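## Task

Place the purple microphone, head pointing up, into the holder of the stand that has no microphone, so the holder's jaws grip its handle. At the end the other microphone must still sit in its own stand's holder, both stands must stand upright on the table, and nothing may rely on the robot to stay in place.

## Robot and tools

Robot: two arms, left_arm and right_arm, each ending in a parallel two-finger gripper. The names are labels only; they do not match image sides. Every number uses one shared scene frame: origin on the tabletop midway between the arms, +x out across the table, +z upward, and left_arm sits toward +y. Printed hand positions can be somewhat wrong, worse at long reach, and finished motions tend to land a centimetre or more off, usually low.

Gripper axes: fingers extend along the gripper's +z and close along its y. The reported end_effector_position is the spot between the finger pads, roughly 1 cm short of the tips. Orientation is a quaternion written w first (qw, qx, qy, qz).

The row format, shared by every motion tool: exactly 16 plain numbers, always both arms even if one stays still. First left_arm: x, y, z (metres, absolute target position in the scene frame), qw, qx, qy, qz (absolute target orientation), opening; then the same eight for right_arm. Opening runs from -1 (closed) to +1 (fully open, 0.094 m). Between the ends, the fingers are driven to where grip_measured would read the value sent. To hold something, command about 0.03 below its grip_measured reading; a smaller gap holds more gently. Finger force tops out near 50 to 62 N per pad; very thin parts (under about 2 mm) are gripped more weakly.

execute_actions(actions): actions is a list of actions; each action is a list of up to 15 rows, each row lasting one control step (1/30 s). A short action repeats its final row to fill 15 steps. An empty list just reports state and images. A target more than 0.6 m from a gripper's current position along any of that gripper's own axes makes the action refused for both arms; if the first action fails this, or any action is malformed, nothing runs. Each step the controller clamps the command to within 70 mm and 16 degrees of the measured pose, so distant targets need several actions; after an action an arm only continues up to its last clamped pose. Position wins over orientation when both cannot be met. To keep an orientation steady, resend your own chosen quaternion every row rather than copying the drifting reported one.

move(target, speed, blocking): target is one 16-number row of absolute poses and openings. Each gripper travels a straight line toward its pose; both paths finish together, taking 0.5 to 10 s (stopping short if longer). speed is the path top speed in m/s, 0.002 to 0.5, default 0.25; rotation is capped at twice that in rad/s, always the shorter way. Openings apply at the start. Paths ignore obstacles and the other arm; grippers lag, drift and may overshoot speed near full stretch. Faster contact and targets set deeper past the contact mean harder pressing. blocking=false returns after 0.5 s while motion continues; until a result reports the end, other moves and execute_actions are rejected, so call wait or stop first.

wait(seconds): 0 to 10; lets the scene run with the last commands held, returning early if a move finishes. stop(): brakes a running move (needs room; fingers keep moving). zoom_image(camera, region): camera is cam_high (896x504), cam_left_wrist or cam_right_wrist (504x504 fisheye); region is [x0, y0, x1, y1] pixels from the top-left corner, no larger than 504 by 504. finished_scene(scene): pass the current scene's number; irreversible; the reply states success and gives the next task.

Reading results: a state line per arm with position and quaternion; Hand target lines show the pose each controller is steering to; grip_measured is finger opening on the command scale (the last Joint positions value is the opening in metres; each gripper may read up to about 1 mm off). Action calls list step positions, with HELD marking steps where an arm's command was held back. A move adds a 'move:' line: done, off_target, moving, held or fault, plus limits such as paced (pose clipped) or held (steps blocked, after which the arm may surge). Only one arm named means the other finished fine. 'pose unreachable' means the clearance check altered or blocked that arm's command. Joint torques are total drive output, offset, scaled and noisy. Joint ranges in rad: waist -2.618 to 3.054, shoulder 0 to 3.142, elbow 0 to 3.142, wrist pitch -1.571 to 1.571, wrist yaw -1.571 to 1.571, wrist roll -2.094 to 2.094.

Cautions: for an arm meant to stay put, resend its last reported full pose and desired opening every call. Occasional disturbances may tug a held part or nudge loose items. Don't let objects leave the table, don't drop or slam, avoid arm-to-arm contact and hard pushes. Holding loads heats motors: MOTOR HOT warns at 75 °C, 90 °C halts that arm for 10 s, 100 °C makes it go limp and fall. The simulation keeps running while you compose replies, with the last command held. Before finishing, release the microphone so it stays seated by itself and both stands remain upright.

Each tool is called after "Emit:" as name([rows], argument=value, ...), one row to a line, values as JSON.

## Session

Emit:
execute_actions(actions=[])

Scene clock: 0.00 s.
left_arm: end_effector_position=(+0.2156, +0.5082, +0.3294) grip_measured=+1.000 end_effector_quat_wxyz=(+0.410, +0.224, +0.681, +0.564) | right_arm: end_effector_position=(+0.2190, +0.0265, +0.2737) grip_measured=+1.000 end_effector_quat_wxyz=(-0.040, +0.285, +0.921, +0.264)
Joint positions: left_arm=[ 0.675  0.36   0.636 -0.304  0.038  1.262  0.094] | right_arm=[ 0.998  1.678  1.879 -1.285 -0.246  1.589  0.094]
Joint velocities: left_arm=[-0.007  0.007 -0.002  0.037  0.022  0.007  0.   ] | right_arm=[-0.002 -0.012  0.007  0.022 -0.066  0.007  0.   ]
Joint torques (N m, as the arm reports them, + toward a larger angle): no reading
Hand target (left_arm): +0.213, +0.506, +0.340; +0.420, +0.216, +0.671, +0.571
Hand target (right_arm): +0.218, +0.025, +0.278; -0.038, +0.283, +0.920, +0.267

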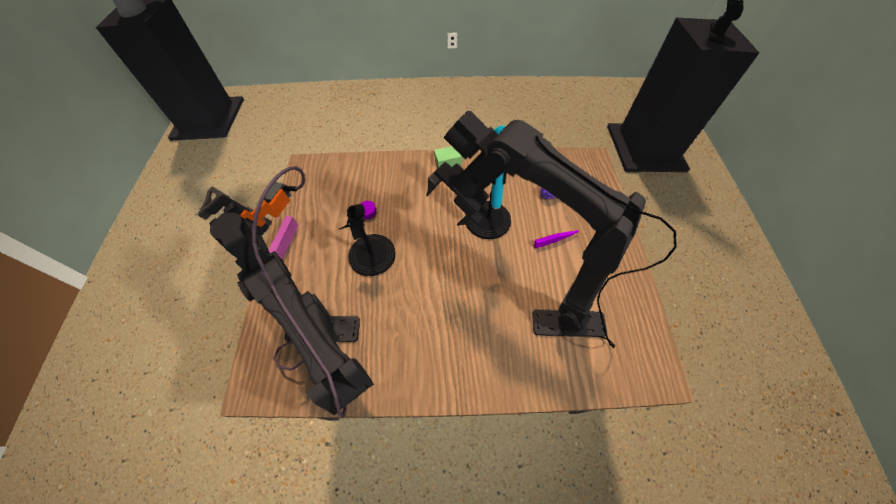

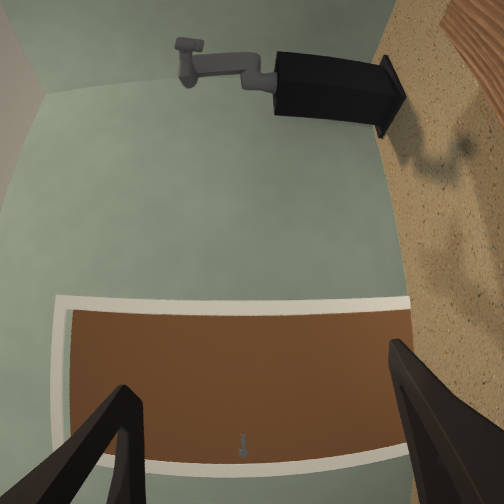

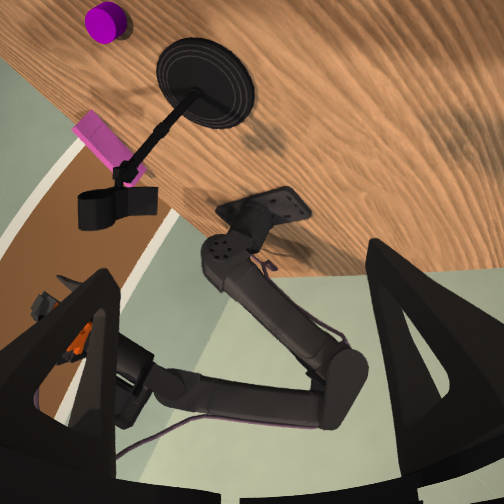

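Emit:
zoom_image(camera="cam_high", region=[400, 100, 660, 280])

Emit:
zoom_image(camera="cam_high", region=[300, 170, 430, 290])

Emit:
zoom_image(camera="cam_right_wrist", region=[50, 100, 250, 260])

Region (400, 100, 660, 280) of cam_high's 896x504 image, scaled by 1.938, with more detail than that image has; it fills the top 349 rows of this view, and the rest is white.

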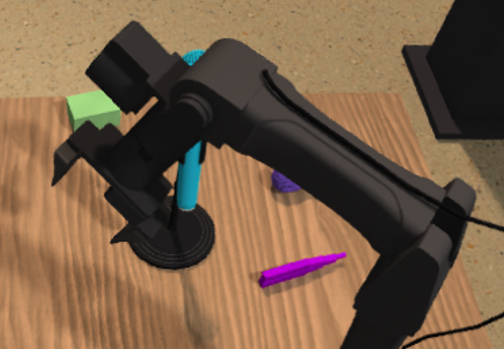

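Region (300, 170, 430, 290) of cam_high's 896x504 image, scaled by 3.877, with more detail than that image has; it fills the top 465 rows of this view, and the rest is white.

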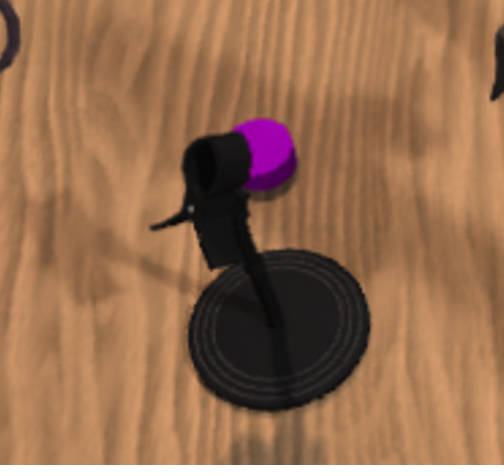

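Region (50, 100, 250, 260) of cam_right_wrist's 504x504 image, scaled by 2.520, with more detail than that image has; it fills the top 403 rows of this view, and the rest is white.

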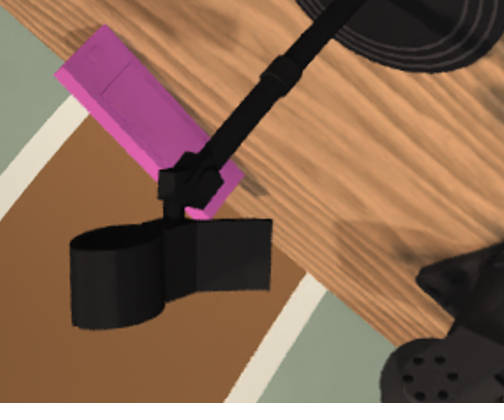

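Emit:
move(target=[0.2156,0.5082,0.3294,0.410,0.224,0.681,0.564,1, 0.10,-0.02,0.30,-0.040,0.285,0.921,0.264,1])

Emit:
move(target=[0.2156,0.5082,0.3294,0.410,0.224,0.681,0.564,1, 0.15,-0.42,0.25,0.17,0,0.985,0,1], speed=0.3)

Scene clock: 4.73 s.
left_arm: end_effector_position=(+0.2156, +0.5082, +0.3282) grip_measured=+1.000 end_effector_quat_wxyz=(+0.408, +0.225, +0.682, +0.564) | right_arm: end_effector_position=(+0.1023, -0.0118, +0.3074) grip_measured=+1.000 end_effector_quat_wxyz=(-0.044, +0.279, +0.917, +0.281)
Joint positions: left_arm=[ 0.675  0.36   0.636 -0.308  0.038  1.265  0.094] | right_arm=[ 1.315  1.368  1.711 -1.344 -0.1    1.865  0.094]
Joint velocities: left_arm=[ 0.002  0.002 -0.007 -0.022 -0.037 -0.051  0.   ] | right_arm=[ 0.002  0.007 -0.002 -0.051  0.007 -0.022  0.   ]
Joint torques (N m, as the arm reports them, + toward a larger angle): left_arm=[0.24 2.54 6.12 2.17 0.01 0.04] | right_arm=[ 0.63 -4.29  5.29  1.31  0.14  0.06]
Hand target (left_arm): +0.216, +0.508, +0.329; +0.410, +0.224, +0.681, +0.564
Hand target (right_arm): +0.100, -0.020, +0.302; -0.039, +0.284, +0.920, +0.266
Off the commanded pose (left_arm): 0.001 m, 0 deg.
Off the commanded pose (right_arm): 0.011 m, 2 deg.
move: off_target (right_arm)

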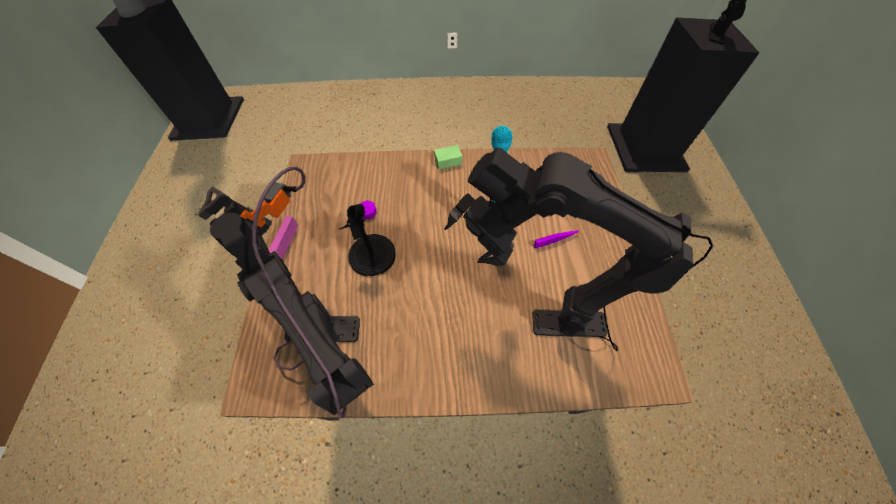

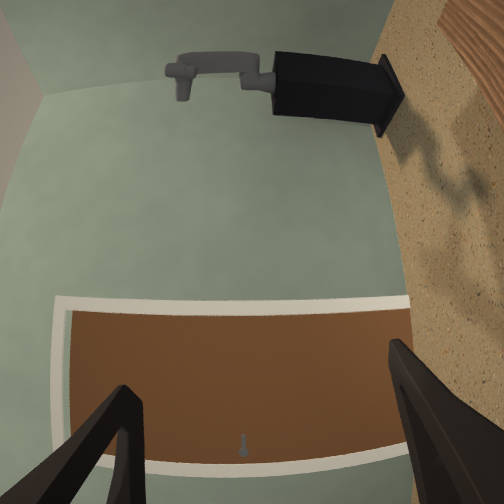

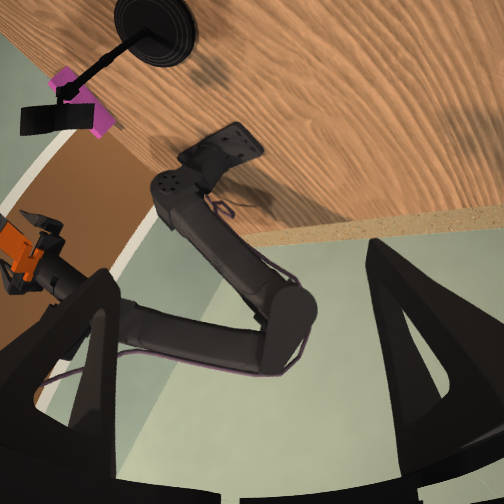

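Scene clock: 7.77 s.
left_arm: end_effector_position=(+0.2156, +0.5081, +0.3275) grip_measured=+1.000 end_effector_quat_wxyz=(+0.406, +0.227, +0.683, +0.564) | right_arm: end_effector_position=(+0.1529, -0.4318, +0.2521) grip_measured=+1.000 end_effector_quat_wxyz=(+0.197, +0.016, +0.976, -0.086)
Joint positions: left_arm=[ 0.675  0.36   0.636 -0.311  0.038  1.268  0.094] | right_arm=[-0.884  0.984  1.335 -1.541 -0.213 -0.881  0.094]
Joint velocities: left_arm=[-0.002  0.017 -0.022  0.022  0.007  0.022  0.   ] | right_arm=[-0.022  0.012 -0.017 -0.051  0.037  0.007  0.   ]
Joint torques (N m, as the arm reports them, + toward a larger angle): left_arm=[ 0.16  2.51  6.3   2.17  0.03 -0.07] | right_arm=[-0.66  0.45  6.33  1.03 -0.33 -0.12]
Hand target (left_arm): +0.216, +0.508, +0.329; +0.410, +0.224, +0.681, +0.564
Hand target (right_arm): +0.152, -0.427, +0.250; +0.197, +0.012, +0.978, -0.073
Off the commanded pose (left_arm): 0.002 m, 1 deg.
Off the commanded pose (right_arm): 0.012 m, 11 deg.
joint sent to its limit (right arm) — the command would take joint 4 (wrist pitch) past its lower limit, so that joint was sent only as far as its limit.
move: off_target (right_arm); limits=paced

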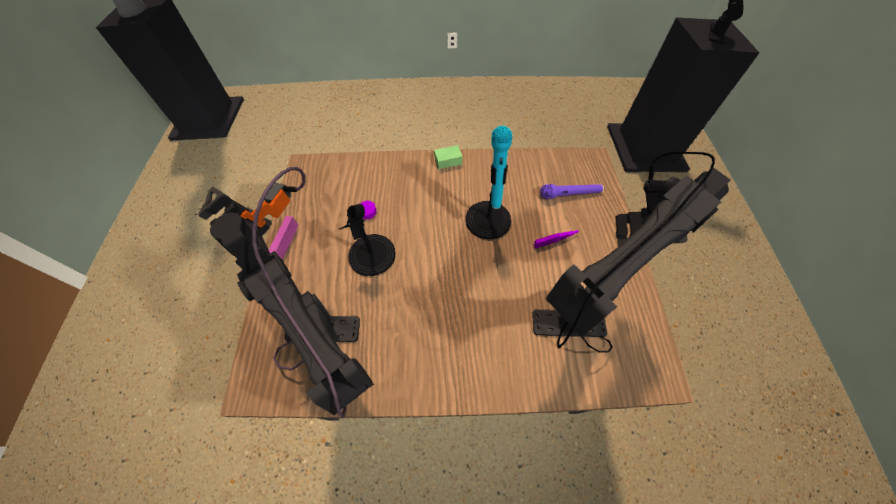

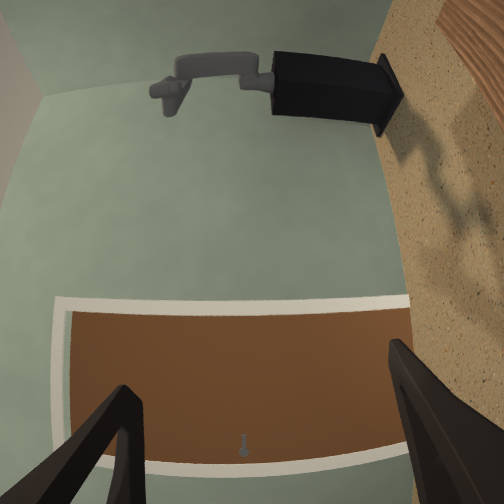

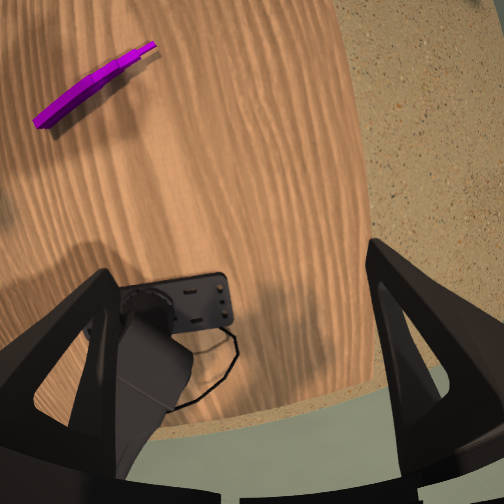

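Emit:
move(target=[0.22,0.25,0.34,0.259,0,0.966,0,1, 0.45,-0.36,0.14,0,-0.707,0.707,0,1], speed=0.3)

Scene clock: 17.47 s.
left_arm: end_effector_position=(+0.2263, +0.2481, +0.3292) grip_measured=+1.000 end_effector_quat_wxyz=(+0.303, +0.026, +0.952, -0.038) | right_arm: end_effector_position=(+0.4521, -0.3564, +0.1335) grip_measured=+1.000 end_effector_quat_wxyz=(-0.002, +0.702, -0.712, +0.009)
Joint positions: left_arm=[-0.779  1.194  1.699 -1.555 -0.353 -0.64   0.094] | right_arm=[-0.031  2.239  2.223 -1.537  0.008 -1.658  0.094]
Joint velocities: left_arm=[ 0.002  0.012 -0.007 -0.051  0.007 -0.139  0.   ] | right_arm=[-0.007  0.002  0.007 -0.051  0.066  0.007  0.   ]
Joint torques (N m, as the arm reports them, + toward a larger angle): left_arm=[-0.59 -0.83  7.55  1.22 -0.28 -0.04] | right_arm=[  0.39 -10.96   9.14   0.17   0.09  -0.14]
Hand target (left_arm): +0.227, +0.246, +0.338; +0.312, +0.021, +0.949, -0.048
Hand target (right_arm): +0.451, -0.355, +0.137; +0.002, +0.709, -0.706, +0.008
Off the commanded pose (left_arm): 0.013 m, 7 deg.
Off the commanded pose (right_arm): 0.008 m, 1 deg.
joint sent to its limit (left arm) — the command would take joint 4 (wrist pitch) past its lower limit, so that joint was sent only as far as its limit.
joint sent to its limit (right arm) — the command would take joint 4 (wrist pitch) past its lower limit, so that joint was sent only as far as its limit.
move: off_target (left_arm)

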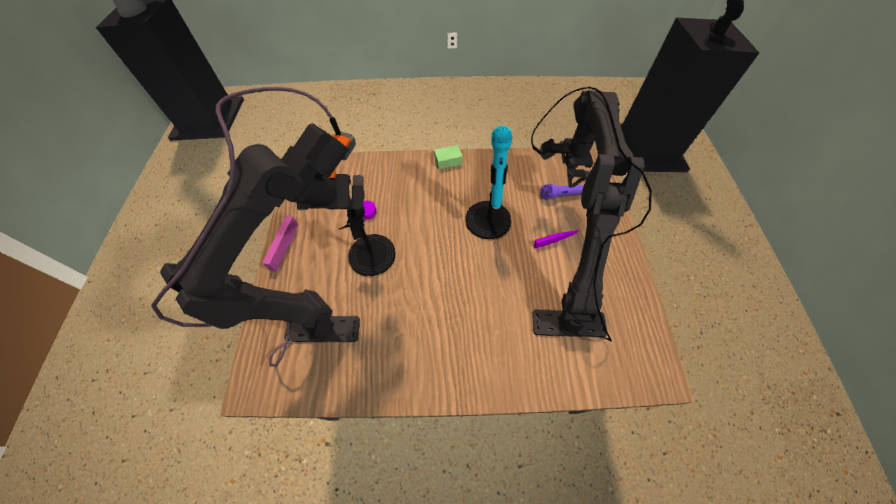

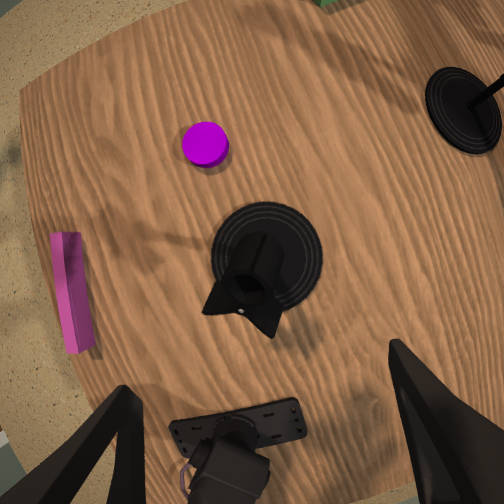

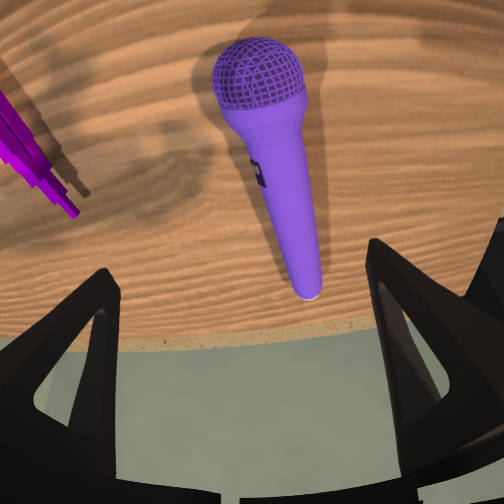

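Emit:
move(target=[0.2263,0.2481,0.3292,0.303,0.026,0.952,-0.038,1, 0.485,-0.375,0.075,0,0.749,-0.663,0,1])

Emit:
zoom_image(camera="cam_left_wrist", region=[170, 180, 350, 360])

Emit:
zoom_image(camera="cam_high", region=[440, 110, 620, 250])

Scene clock: 20.03 s.
left_arm: end_effector_position=(+0.2259, +0.2476, +0.3290) grip_measured=+1.000 end_effector_quat_wxyz=(+0.302, +0.026, +0.952, -0.039) | right_arm: end_effector_position=(+0.4760, -0.3725, +0.0643) grip_measured=+1.000 end_effector_quat_wxyz=(+0.016, +0.746, -0.666, -0.016)
Joint positions: left_arm=[-0.779  1.194  1.699 -1.555 -0.35  -0.641  0.094] | right_arm=[-0.061  2.424  2.264 -1.455  0.008 -1.815  0.094]
Joint velocities: left_arm=[-0.002 -0.002  0.002  0.022  0.037  0.066  0.   ] | right_arm=[-0.007 -0.012 -0.017  0.051  0.007 -0.051  0.   ]
Joint torques (N m, as the arm reports them, + toward a larger angle): left_arm=[ 0.05 -1.37  4.81  1.25 -0.28  0.06] | right_arm=[ -0.46 -13.53   9.31   0.46  -0.1   -0.11]
Hand target (left_arm): +0.226, +0.248, +0.329; +0.303, +0.026, +0.952, -0.038
Hand target (right_arm): +0.484, -0.374, +0.075; +0.000, +0.749, -0.663, +0.000
Off the commanded pose (left_arm): 0.001 m, 0 deg.
Off the commanded pose (right_arm): 0.014 m, 3 deg.
move: off_target (right_arm)

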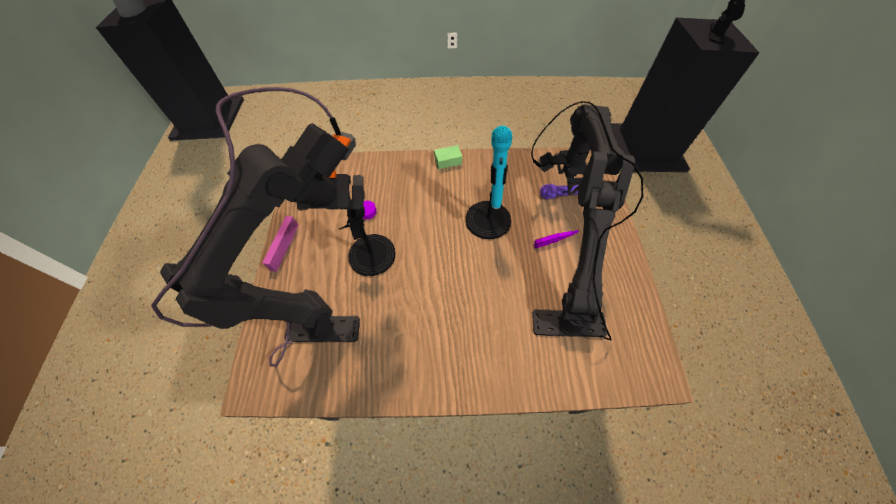

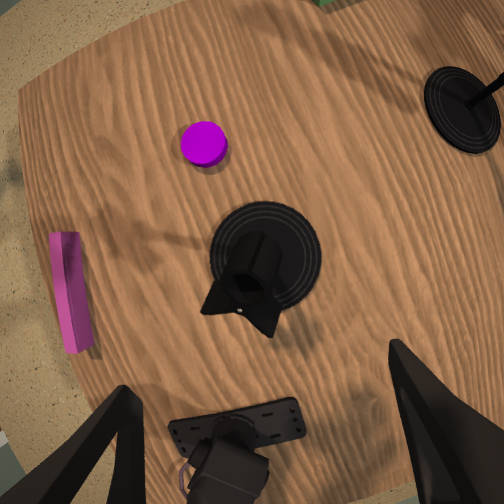

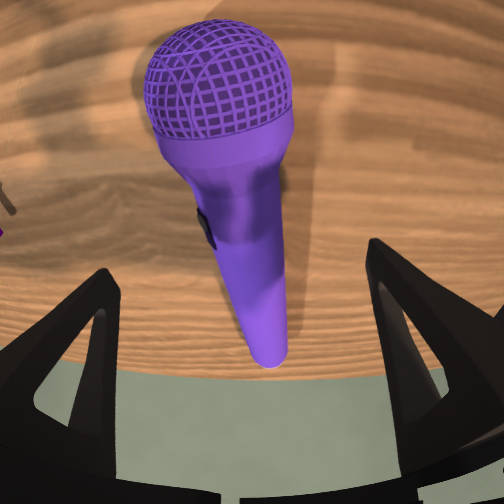

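Region (170, 180, 350, 360) of cam_left_wrist's 504x504 image, scaled by 2.800, with more detail than that image has.

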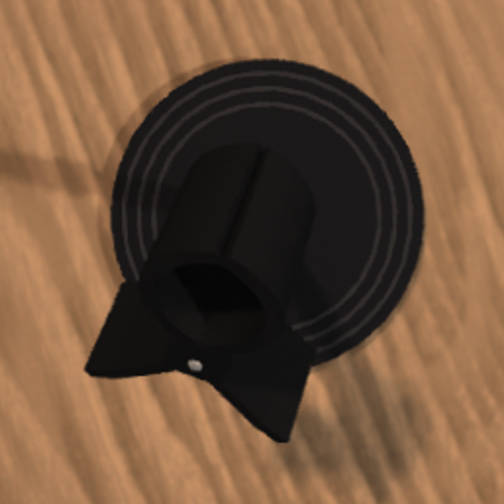

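Region (440, 110, 620, 250) of cam_high's 896x504 image, scaled by 2.800, with more detail than that image has.

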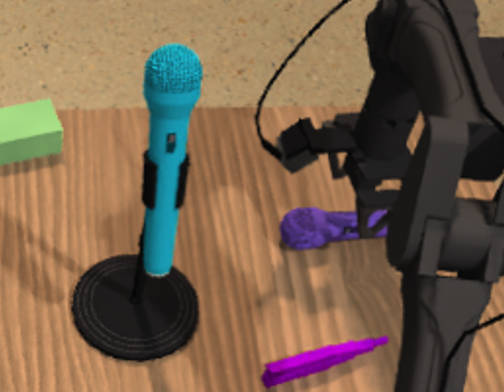

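Emit:
move(target=[0.2263,0.2481,0.3292,0.303,0.026,0.952,-0.038,1, 0.49,-0.381,0.037,0,0.766,-0.643,0,1], speed=0.1)

Scene clock: 22.07 s.
left_arm: end_effector_position=(+0.2258, +0.2473, +0.3289) grip_measured=+1.000 end_effector_quat_wxyz=(+0.301, +0.026, +0.952, -0.040) | right_arm: end_effector_position=(+0.4904, -0.3792, +0.0443) grip_measured=+1.000 end_effector_quat_wxyz=(+0.001, +0.764, -0.645, +0.005)
Joint positions: left_arm=[-0.779  1.194  1.699 -1.555 -0.348 -0.641  0.094] | right_arm=[-0.071  2.434  2.203 -1.333  0.008 -1.879  0.094]
Joint velocities: left_arm=[ 0.012 -0.007  0.012  0.007 -0.081 -0.037  0.   ] | right_arm=[-0.007  0.017  0.012  0.007 -0.037 -0.037  0.   ]
Joint torques (N m, as the arm reports them, + toward a larger angle): left_arm=[-0.1  -1.44  4.7   1.26 -0.26  0.05] | right_arm=[ -0.56 -12.25   5.57   0.55  -0.08  -0.07]
Hand target (left_arm): +0.226, +0.248, +0.329; +0.303, +0.026, +0.952, -0.038
Hand target (right_arm): +0.490, -0.381, +0.037; +0.000, +0.766, -0.643, -0.001
Off the commanded pose (left_arm): 0.001 m, 0 deg.
Off the commanded pose (right_arm): 0.007 m, 1 deg.
move: done

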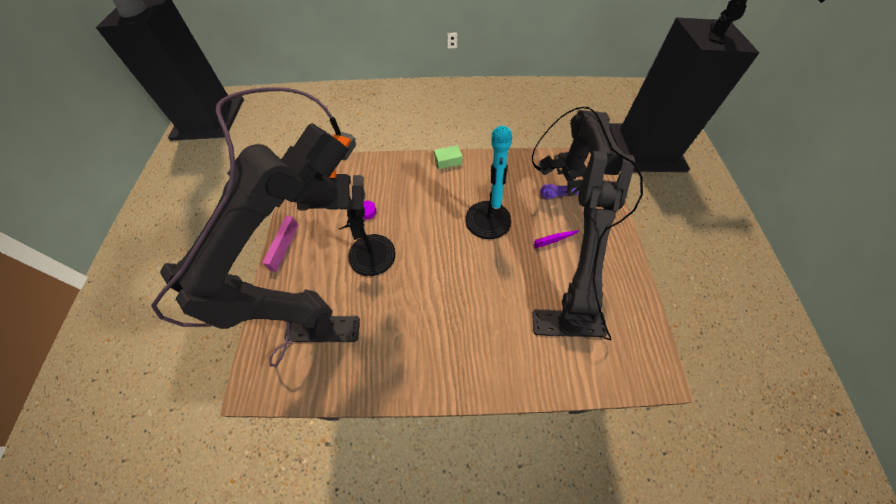

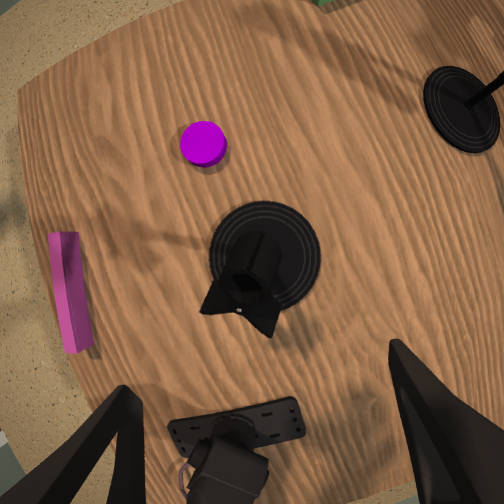

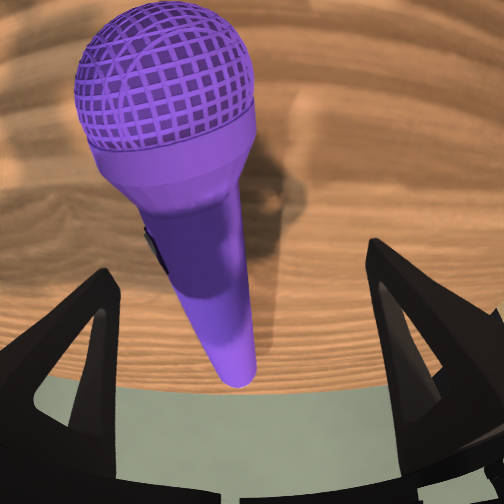

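Emit:
move(target=[0.2263,0.2481,0.3292,0.303,0.026,0.952,-0.038,1, 0.477,-0.383,0.02,0,0.766,-0.643,0,0.6], speed=0.08)

Scene clock: 23.37 s.
left_arm: end_effector_position=(+0.2256, +0.2471, +0.3288) grip_measured=+1.000 end_effector_quat_wxyz=(+0.301, +0.026, +0.952, -0.041) | right_arm: end_effector_position=(+0.4749, -0.3808, +0.0129) grip_measured=+0.603 end_effector_quat_wxyz=(+0.010, +0.764, -0.645, -0.009)
Joint positions: left_arm=[-0.779  1.194  1.699 -1.555 -0.347 -0.641  0.094] | right_arm=[-0.079  2.408  2.032 -1.22   0.008 -1.889  0.075]
Joint velocities: left_arm=[-0.002  0.007 -0.012 -0.022 -0.022  0.022  0.   ] | right_arm=[-0.007 -0.007  0.007  0.095 -0.051 -0.037 -0.001]
Joint torques (N m, as the arm reports them, + toward a larger angle): left_arm=[-0.06 -1.26  4.52  1.27 -0.24  0.07] | right_arm=[ -0.69 -14.74   5.4    0.52  -0.06  -0.11]
Hand target (left_arm): +0.226, +0.248, +0.329; +0.303, +0.026, +0.952, -0.038
Hand target (right_arm): +0.477, -0.383, +0.020; +0.000, +0.766, -0.643, -0.000
Off the commanded pose (left_arm): 0.001 m, 0 deg.
Off the commanded pose (right_arm): 0.008 m, 2 deg.
move: done

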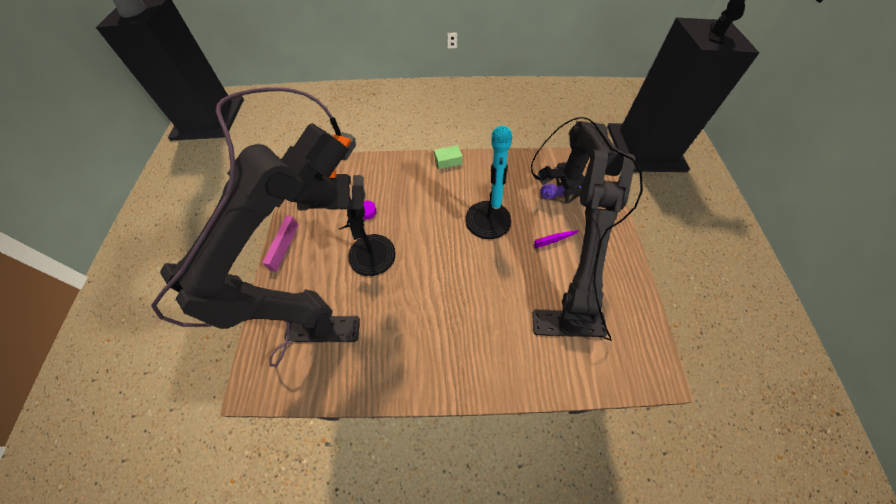

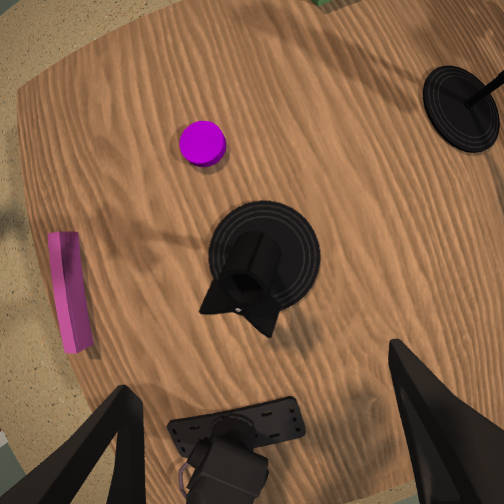

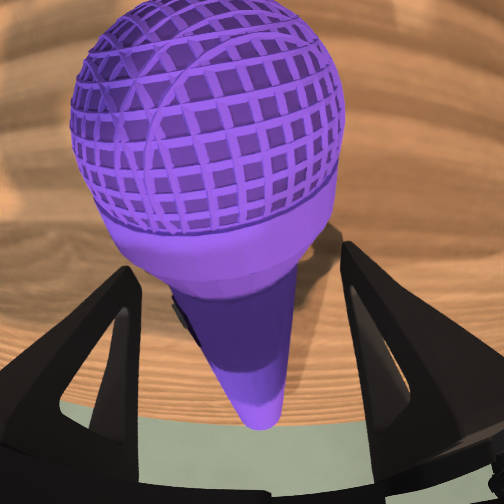

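Emit:
move(target=[0.2263,0.2481,0.3292,0.303,0.026,0.952,-0.038,1, 0.478,-0.392,0.027,0,0.766,-0.643,0,0.3], speed=0.05)

Emit:
move(target=[0.2263,0.2481,0.3292,0.303,0.026,0.952,-0.038,1, 0.478,-0.392,0.027,0,0.766,-0.643,0,-0.32])

Scene clock: 24.63 s.
left_arm: end_effector_position=(+0.2255, +0.2469, +0.3287) grip_measured=+1.000 end_effector_quat_wxyz=(+0.300, +0.026, +0.953, -0.041) | right_arm: end_effector_position=(+0.4741, -0.3901, +0.0129) grip_measured=+0.303 end_effector_quat_wxyz=(+0.009, +0.763, -0.646, -0.008)
Joint positions: left_arm=[-0.779  1.194  1.699 -1.555 -0.345 -0.641  0.094] | right_arm=[-0.099  2.408  2.032 -1.218  0.008 -1.906  0.061]
Joint velocities: left_arm=[ 0.002 -0.002 -0.007  0.022  0.051 -0.037  0.   ] | right_arm=[ 0.007 -0.007  0.002 -0.007 -0.037 -0.081 -0.001]
Joint torques (N m, as the arm reports them, + toward a larger angle): left_arm=[ 0.03 -1.36  4.64  1.28 -0.32  0.09] | right_arm=[ -0.5  -14.07   9.57   0.15  -0.03  -0.11]
Hand target (left_arm): +0.226, +0.248, +0.329; +0.303, +0.026, +0.952, -0.038
Hand target (right_arm): +0.478, -0.392, +0.027; -0.000, +0.766, -0.643, +0.000
Off the commanded pose (left_arm): 0.002 m, 0 deg.
Off the commanded pose (right_arm): 0.015 m, 1 deg.
move: off_target (right_arm)

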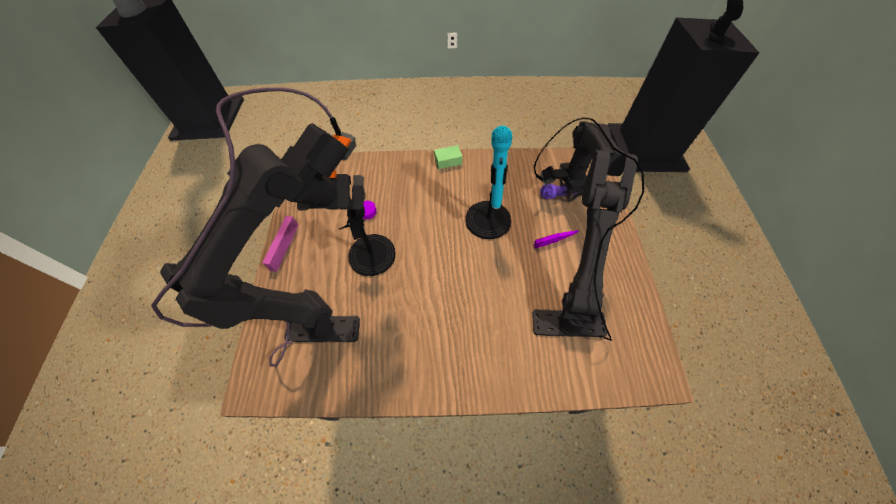

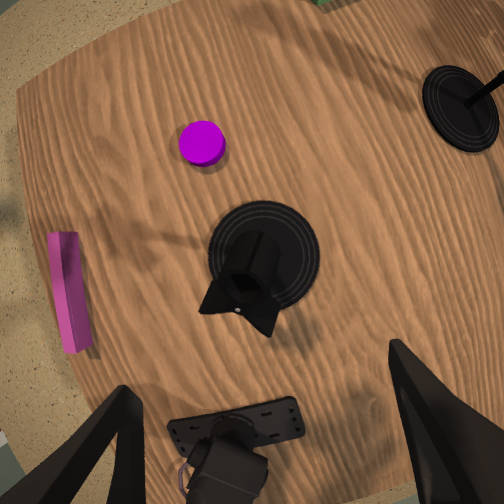

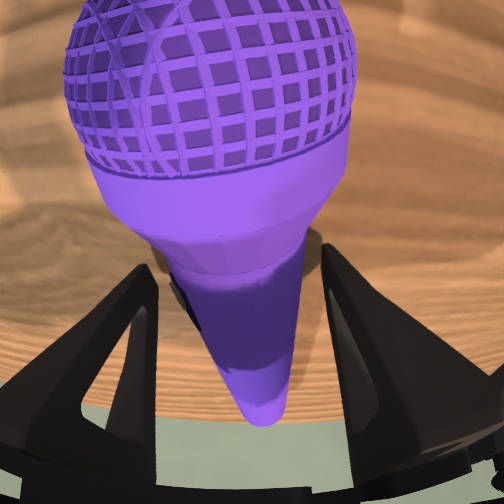

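Scene clock: 25.33 s.
left_arm: end_effector_position=(+0.2253, +0.2467, +0.3286) grip_measured=+1.000 end_effector_quat_wxyz=(+0.300, +0.027, +0.953, -0.042) | right_arm: end_effector_position=(+0.4745, -0.3903, +0.0129) grip_measured=-0.302 end_effector_quat_wxyz=(+0.009, +0.764, -0.645, -0.007)
Joint positions: left_arm=[-0.779  1.194  1.699 -1.555 -0.343 -0.641  0.094] | right_arm=[-0.099  2.408  2.032 -1.216  0.009 -1.907  0.033]
Joint velocities: left_arm=[ 0.007 -0.002 -0.002  0.081  0.007  0.007  0.   ] | right_arm=[ 0.007  0.012  0.012  0.022  0.022 -0.007 -0.001]
Joint torques (N m, as the arm reports them, + toward a larger angle): left_arm=[ 0.06 -1.27  4.93  1.22 -0.31  0.08] | right_arm=[ -0.48 -14.06   9.48   0.18  -0.09  -0.09]
Hand target (left_arm): +0.226, +0.248, +0.329; +0.303, +0.026, +0.952, -0.038
Hand target (right_arm): +0.478, -0.392, +0.027; -0.000, +0.766, -0.643, +0.000
Off the commanded pose (left_arm): 0.002 m, 1 deg.
Off the commanded pose (right_arm): 0.015 m, 1 deg.
move: off_target (right_arm)

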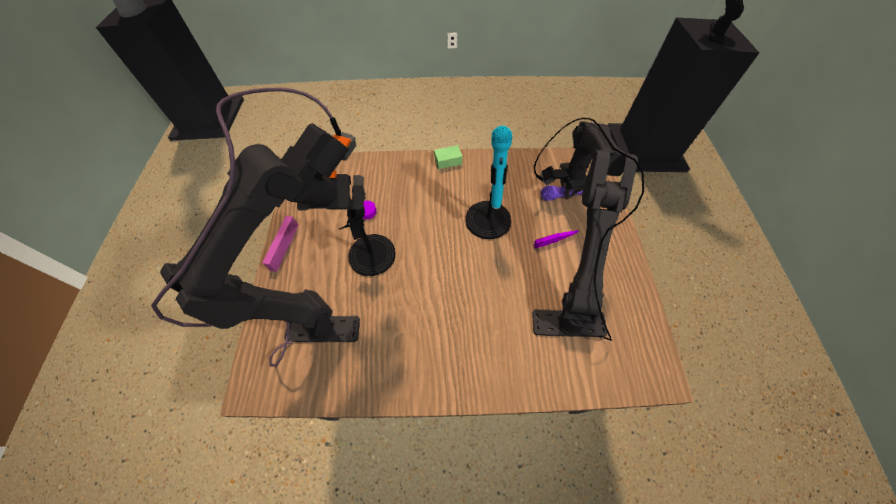

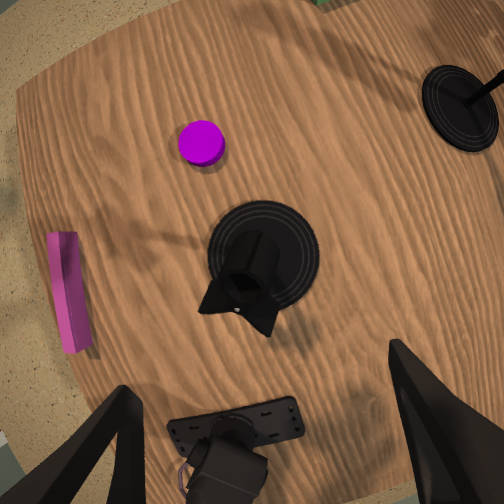

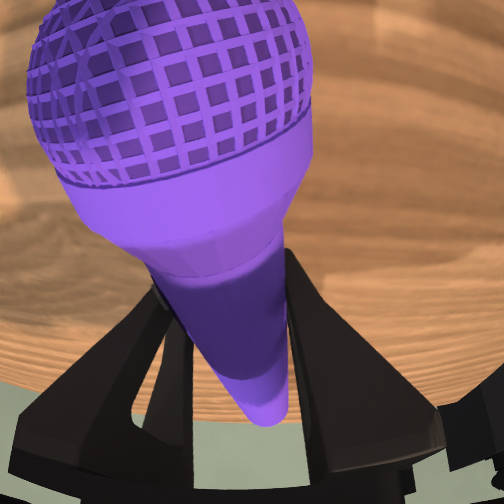

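Emit:
execute_actions([
  [[0.2253,0.2467,0.3286,0.300,0.027,0.953,-0.042,1, 0.478,-0.392,0.027,0,0.766,-0.643,0,-0.34]],
])

Emit:
move(target=[0.205,0.253,0.295,0.207,0.277,0.936,-0.061,0.5, 0.40,-0.40,0.13,0,0.766,-0.643,0,-0.34], speed=0.15)

Scene clock: 35.00 s.
left_arm: end_effector_position=(+0.2249, +0.2462, +0.3284) grip_measured=+1.000 end_effector_quat_wxyz=(+0.299, +0.027, +0.953, -0.043) | right_arm: end_effector_position=(+0.4745, -0.3903, +0.0129) grip_measured=-0.306 end_effector_quat_wxyz=(+0.009, +0.764, -0.645, -0.007)
Joint positions: left_arm=[-0.779  1.194  1.699 -1.555 -0.34  -0.641  0.094] | right_arm=[-0.099  2.408  2.032 -1.216  0.009 -1.907  0.033]
Joint velocities: left_arm=[ 0.002 -0.007 -0.002 -0.037 -0.007 -0.066  0.   ] | right_arm=[-0.007 -0.027  0.007 -0.037 -0.007  0.007  0.001]
Joint torques (N m, as the arm reports them, + toward a larger angle): left_arm=[ 0.22 -1.23  4.74  1.25 -0.21  0.11] | right_arm=[ -0.49 -14.12   9.46   0.14  -0.08  -0.11]
Hand target (left_arm): +0.225, +0.247, +0.329; +0.300, +0.027, +0.953, -0.042
Hand target (right_arm): +0.478, -0.392, +0.027; -0.000, +0.766, -0.643, +0.000
Off the commanded pose (left_arm): 0.001 m, 0 deg.
Off the commanded pose (right_arm): 0.015 m, 1 deg.
Step readings (end_effector_position):
0: left_arm (+0.2253, +0.2467, +0.3286) | right_arm (+0.4745, -0.3903, +0.0129)
1: left_arm (+0.2253, +0.2466, +0.3286) | right_arm (+0.4745, -0.3903, +0.0129)
2: left_arm (+0.2252, +0.2465, +0.3286) | right_arm (+0.4745, -0.3903, +0.0129)
4: left_arm (+0.2251, +0.2464, +0.3285) | right_arm (+0.4745, -0.3903, +0.0129)
8: left_arm (+0.2250, +0.2463, +0.3285) | right_arm (+0.4745, -0.3903, +0.0129)
15: end_effector_position above

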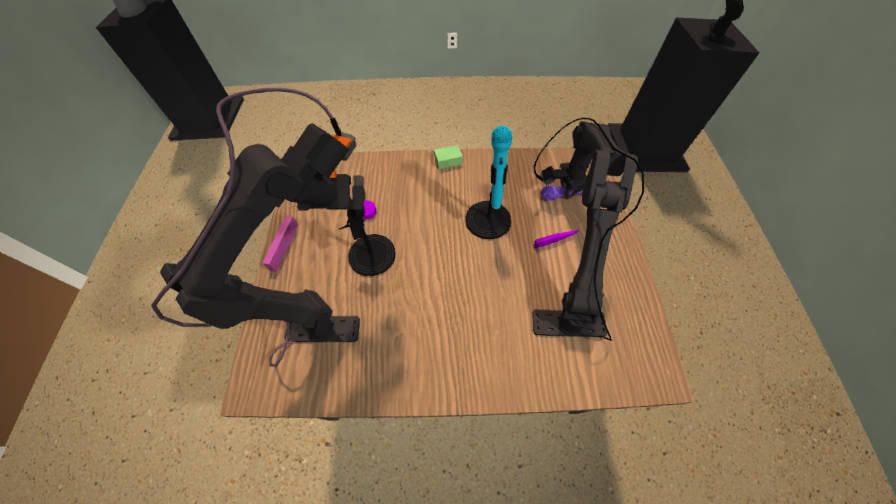

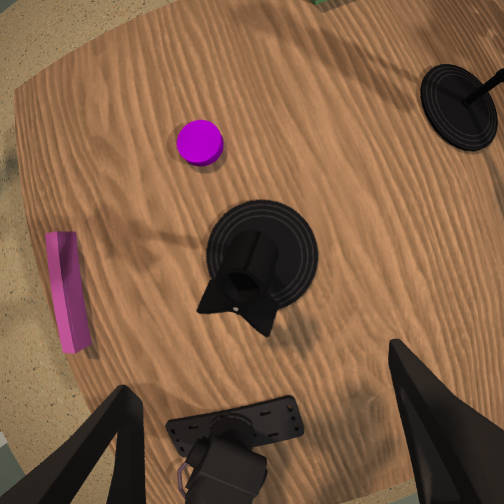

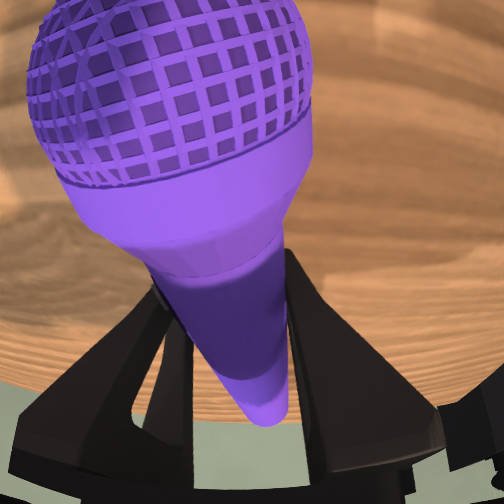

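Scene clock: 37.30 s.
left_arm: end_effector_position=(+0.2112, +0.2511, +0.2923) grip_measured=+0.502 end_effector_quat_wxyz=(+0.211, +0.275, +0.936, -0.058) | right_arm: end_effector_position=(+0.4092, -0.4013, +0.1196) grip_measured=-0.306 end_effector_quat_wxyz=(+0.004, +0.765, -0.644, +0.001)
Joint positions: left_arm=[-0.532  1.165  1.591 -1.555  0.004  0.028  0.071] | right_arm=[-0.154  2.077  1.909 -1.407  0.009 -1.965  0.033]
Joint velocities: left_arm=[-0.002 -0.027 -0.007 -0.037 -0.022 -0.007  0.   ] | right_arm=[-0.007 -0.012  0.017  0.022 -0.007 -0.037  0.   ]
Joint torques (N m, as the arm reports them, + toward a larger angle): left_arm=[ 0.47 -3.07  3.93  1.11  0.12  0.14] | right_arm=[ -0.66 -12.75   6.52   0.13  -0.07  -0.1 ]
Hand target (left_arm): +0.206, +0.254, +0.294; +0.216, +0.278, +0.934, -0.063
Hand target (right_arm): +0.402, -0.401, +0.130; +0.000, +0.766, -0.643, -0.001
Off the commanded pose (left_arm): 0.007 m, 1 deg.
Off the commanded pose (right_arm): 0.014 m, 1 deg.
joint sent to its limit (left arm) — the command would take joint 4 (wrist pitch) past its lower limit, so that joint was sent only as far as its limit.
move: off_target (right_arm)

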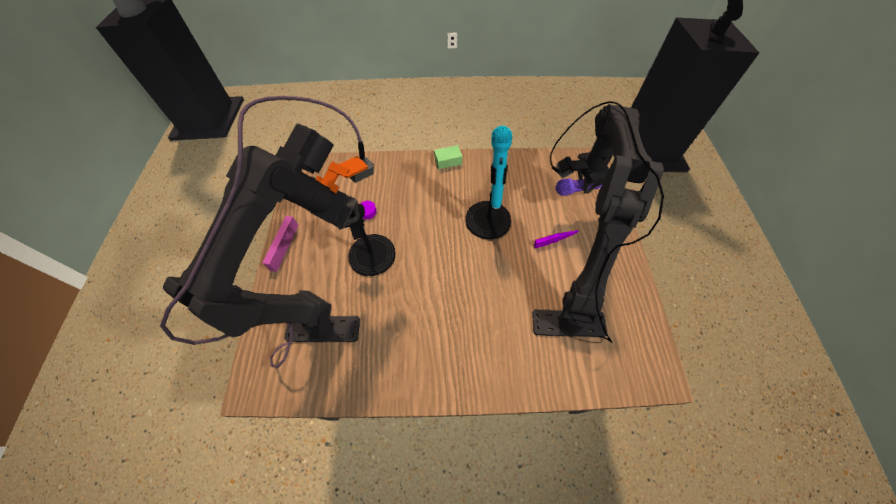

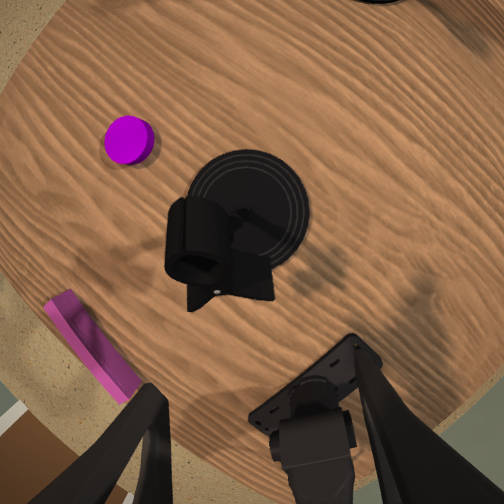

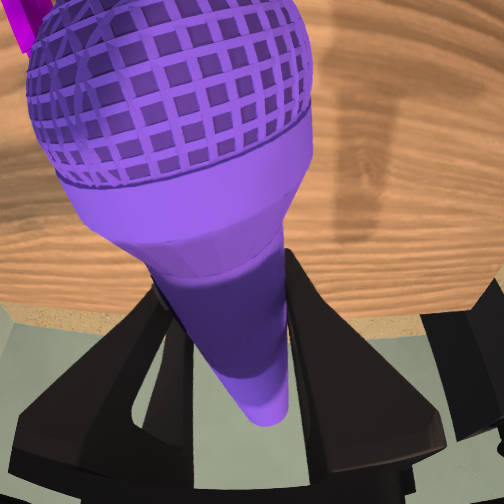

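Emit:
move(target=[0.227,0.262,0.26,0.207,0.277,0.936,-0.061,0.8, 0.25,-0.40,0.16,0,0.766,-0.643,0,-0.34], speed=0.2)

Scene clock: 40.13 s.
left_arm: end_effector_position=(+0.2269, +0.2635, +0.2537) grip_measured=+0.798 end_effector_quat_wxyz=(+0.183, +0.276, +0.942, -0.052) | right_arm: end_effector_position=(+0.2593, -0.4025, +0.1591) grip_measured=-0.306 end_effector_quat_wxyz=(+0.004, +0.756, -0.654, +0.006)
Joint positions: left_arm=[-0.413  1.165  1.435 -1.461  0.051  0.136  0.084] | right_arm=[-0.287  1.504  1.365 -1.424  0.012 -2.072  0.033]
Joint velocities: left_arm=[-0.007  0.002 -0.007  0.007  0.007 -0.007  0.   ] | right_arm=[-0.002 -0.002 -0.017 -0.007 -0.066 -0.022  0.   ]
Joint torques (N m, as the arm reports them, + toward a larger angle): left_arm=[ 0.72 -4.36  4.7   1.28  0.16  0.15] | right_arm=[-0.6  -6.4   5.89  0.22  0.06 -0.12]
Hand target (left_arm): +0.227, +0.263, +0.260; +0.206, +0.277, +0.936, -0.060
Hand target (right_arm): +0.250, -0.402, +0.162; +0.008, +0.758, -0.652, +0.002
Off the commanded pose (left_arm): 0.006 m, 3 deg.
Off the commanded pose (right_arm): 0.010 m, 2 deg.
joint sent to its limit (right arm) — the command would take joint 6 (wrist roll) past its lower limit, so that joint was sent only as far as its limit.
move: off_target (left_arm)

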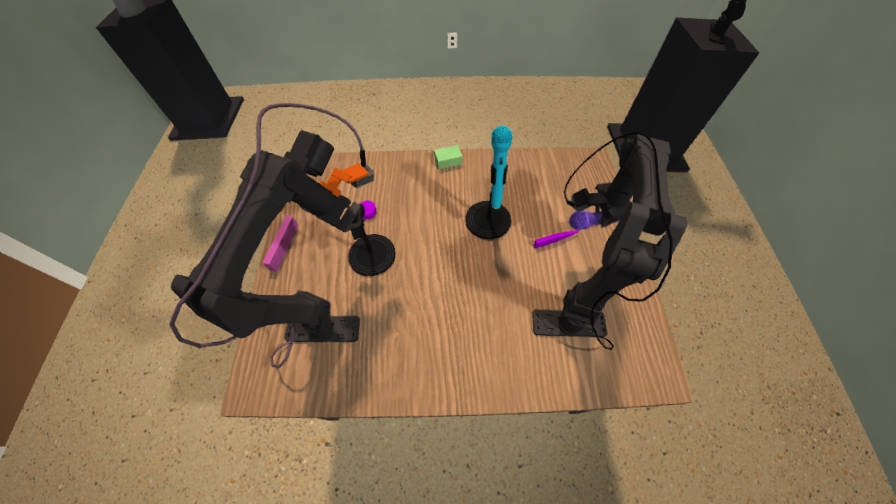

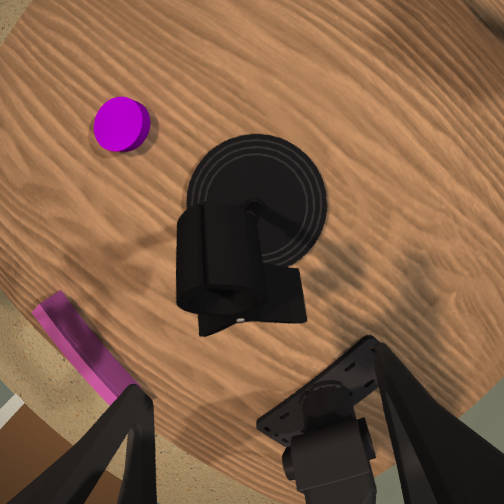

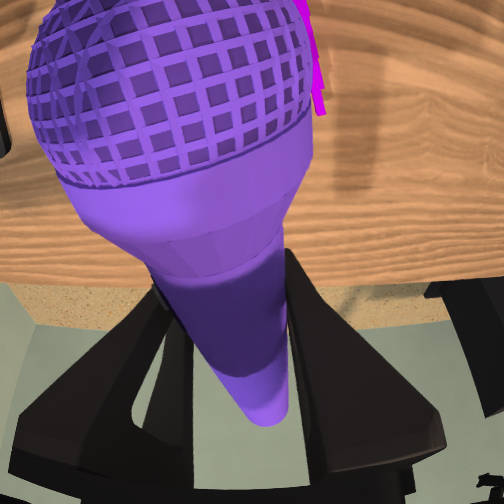

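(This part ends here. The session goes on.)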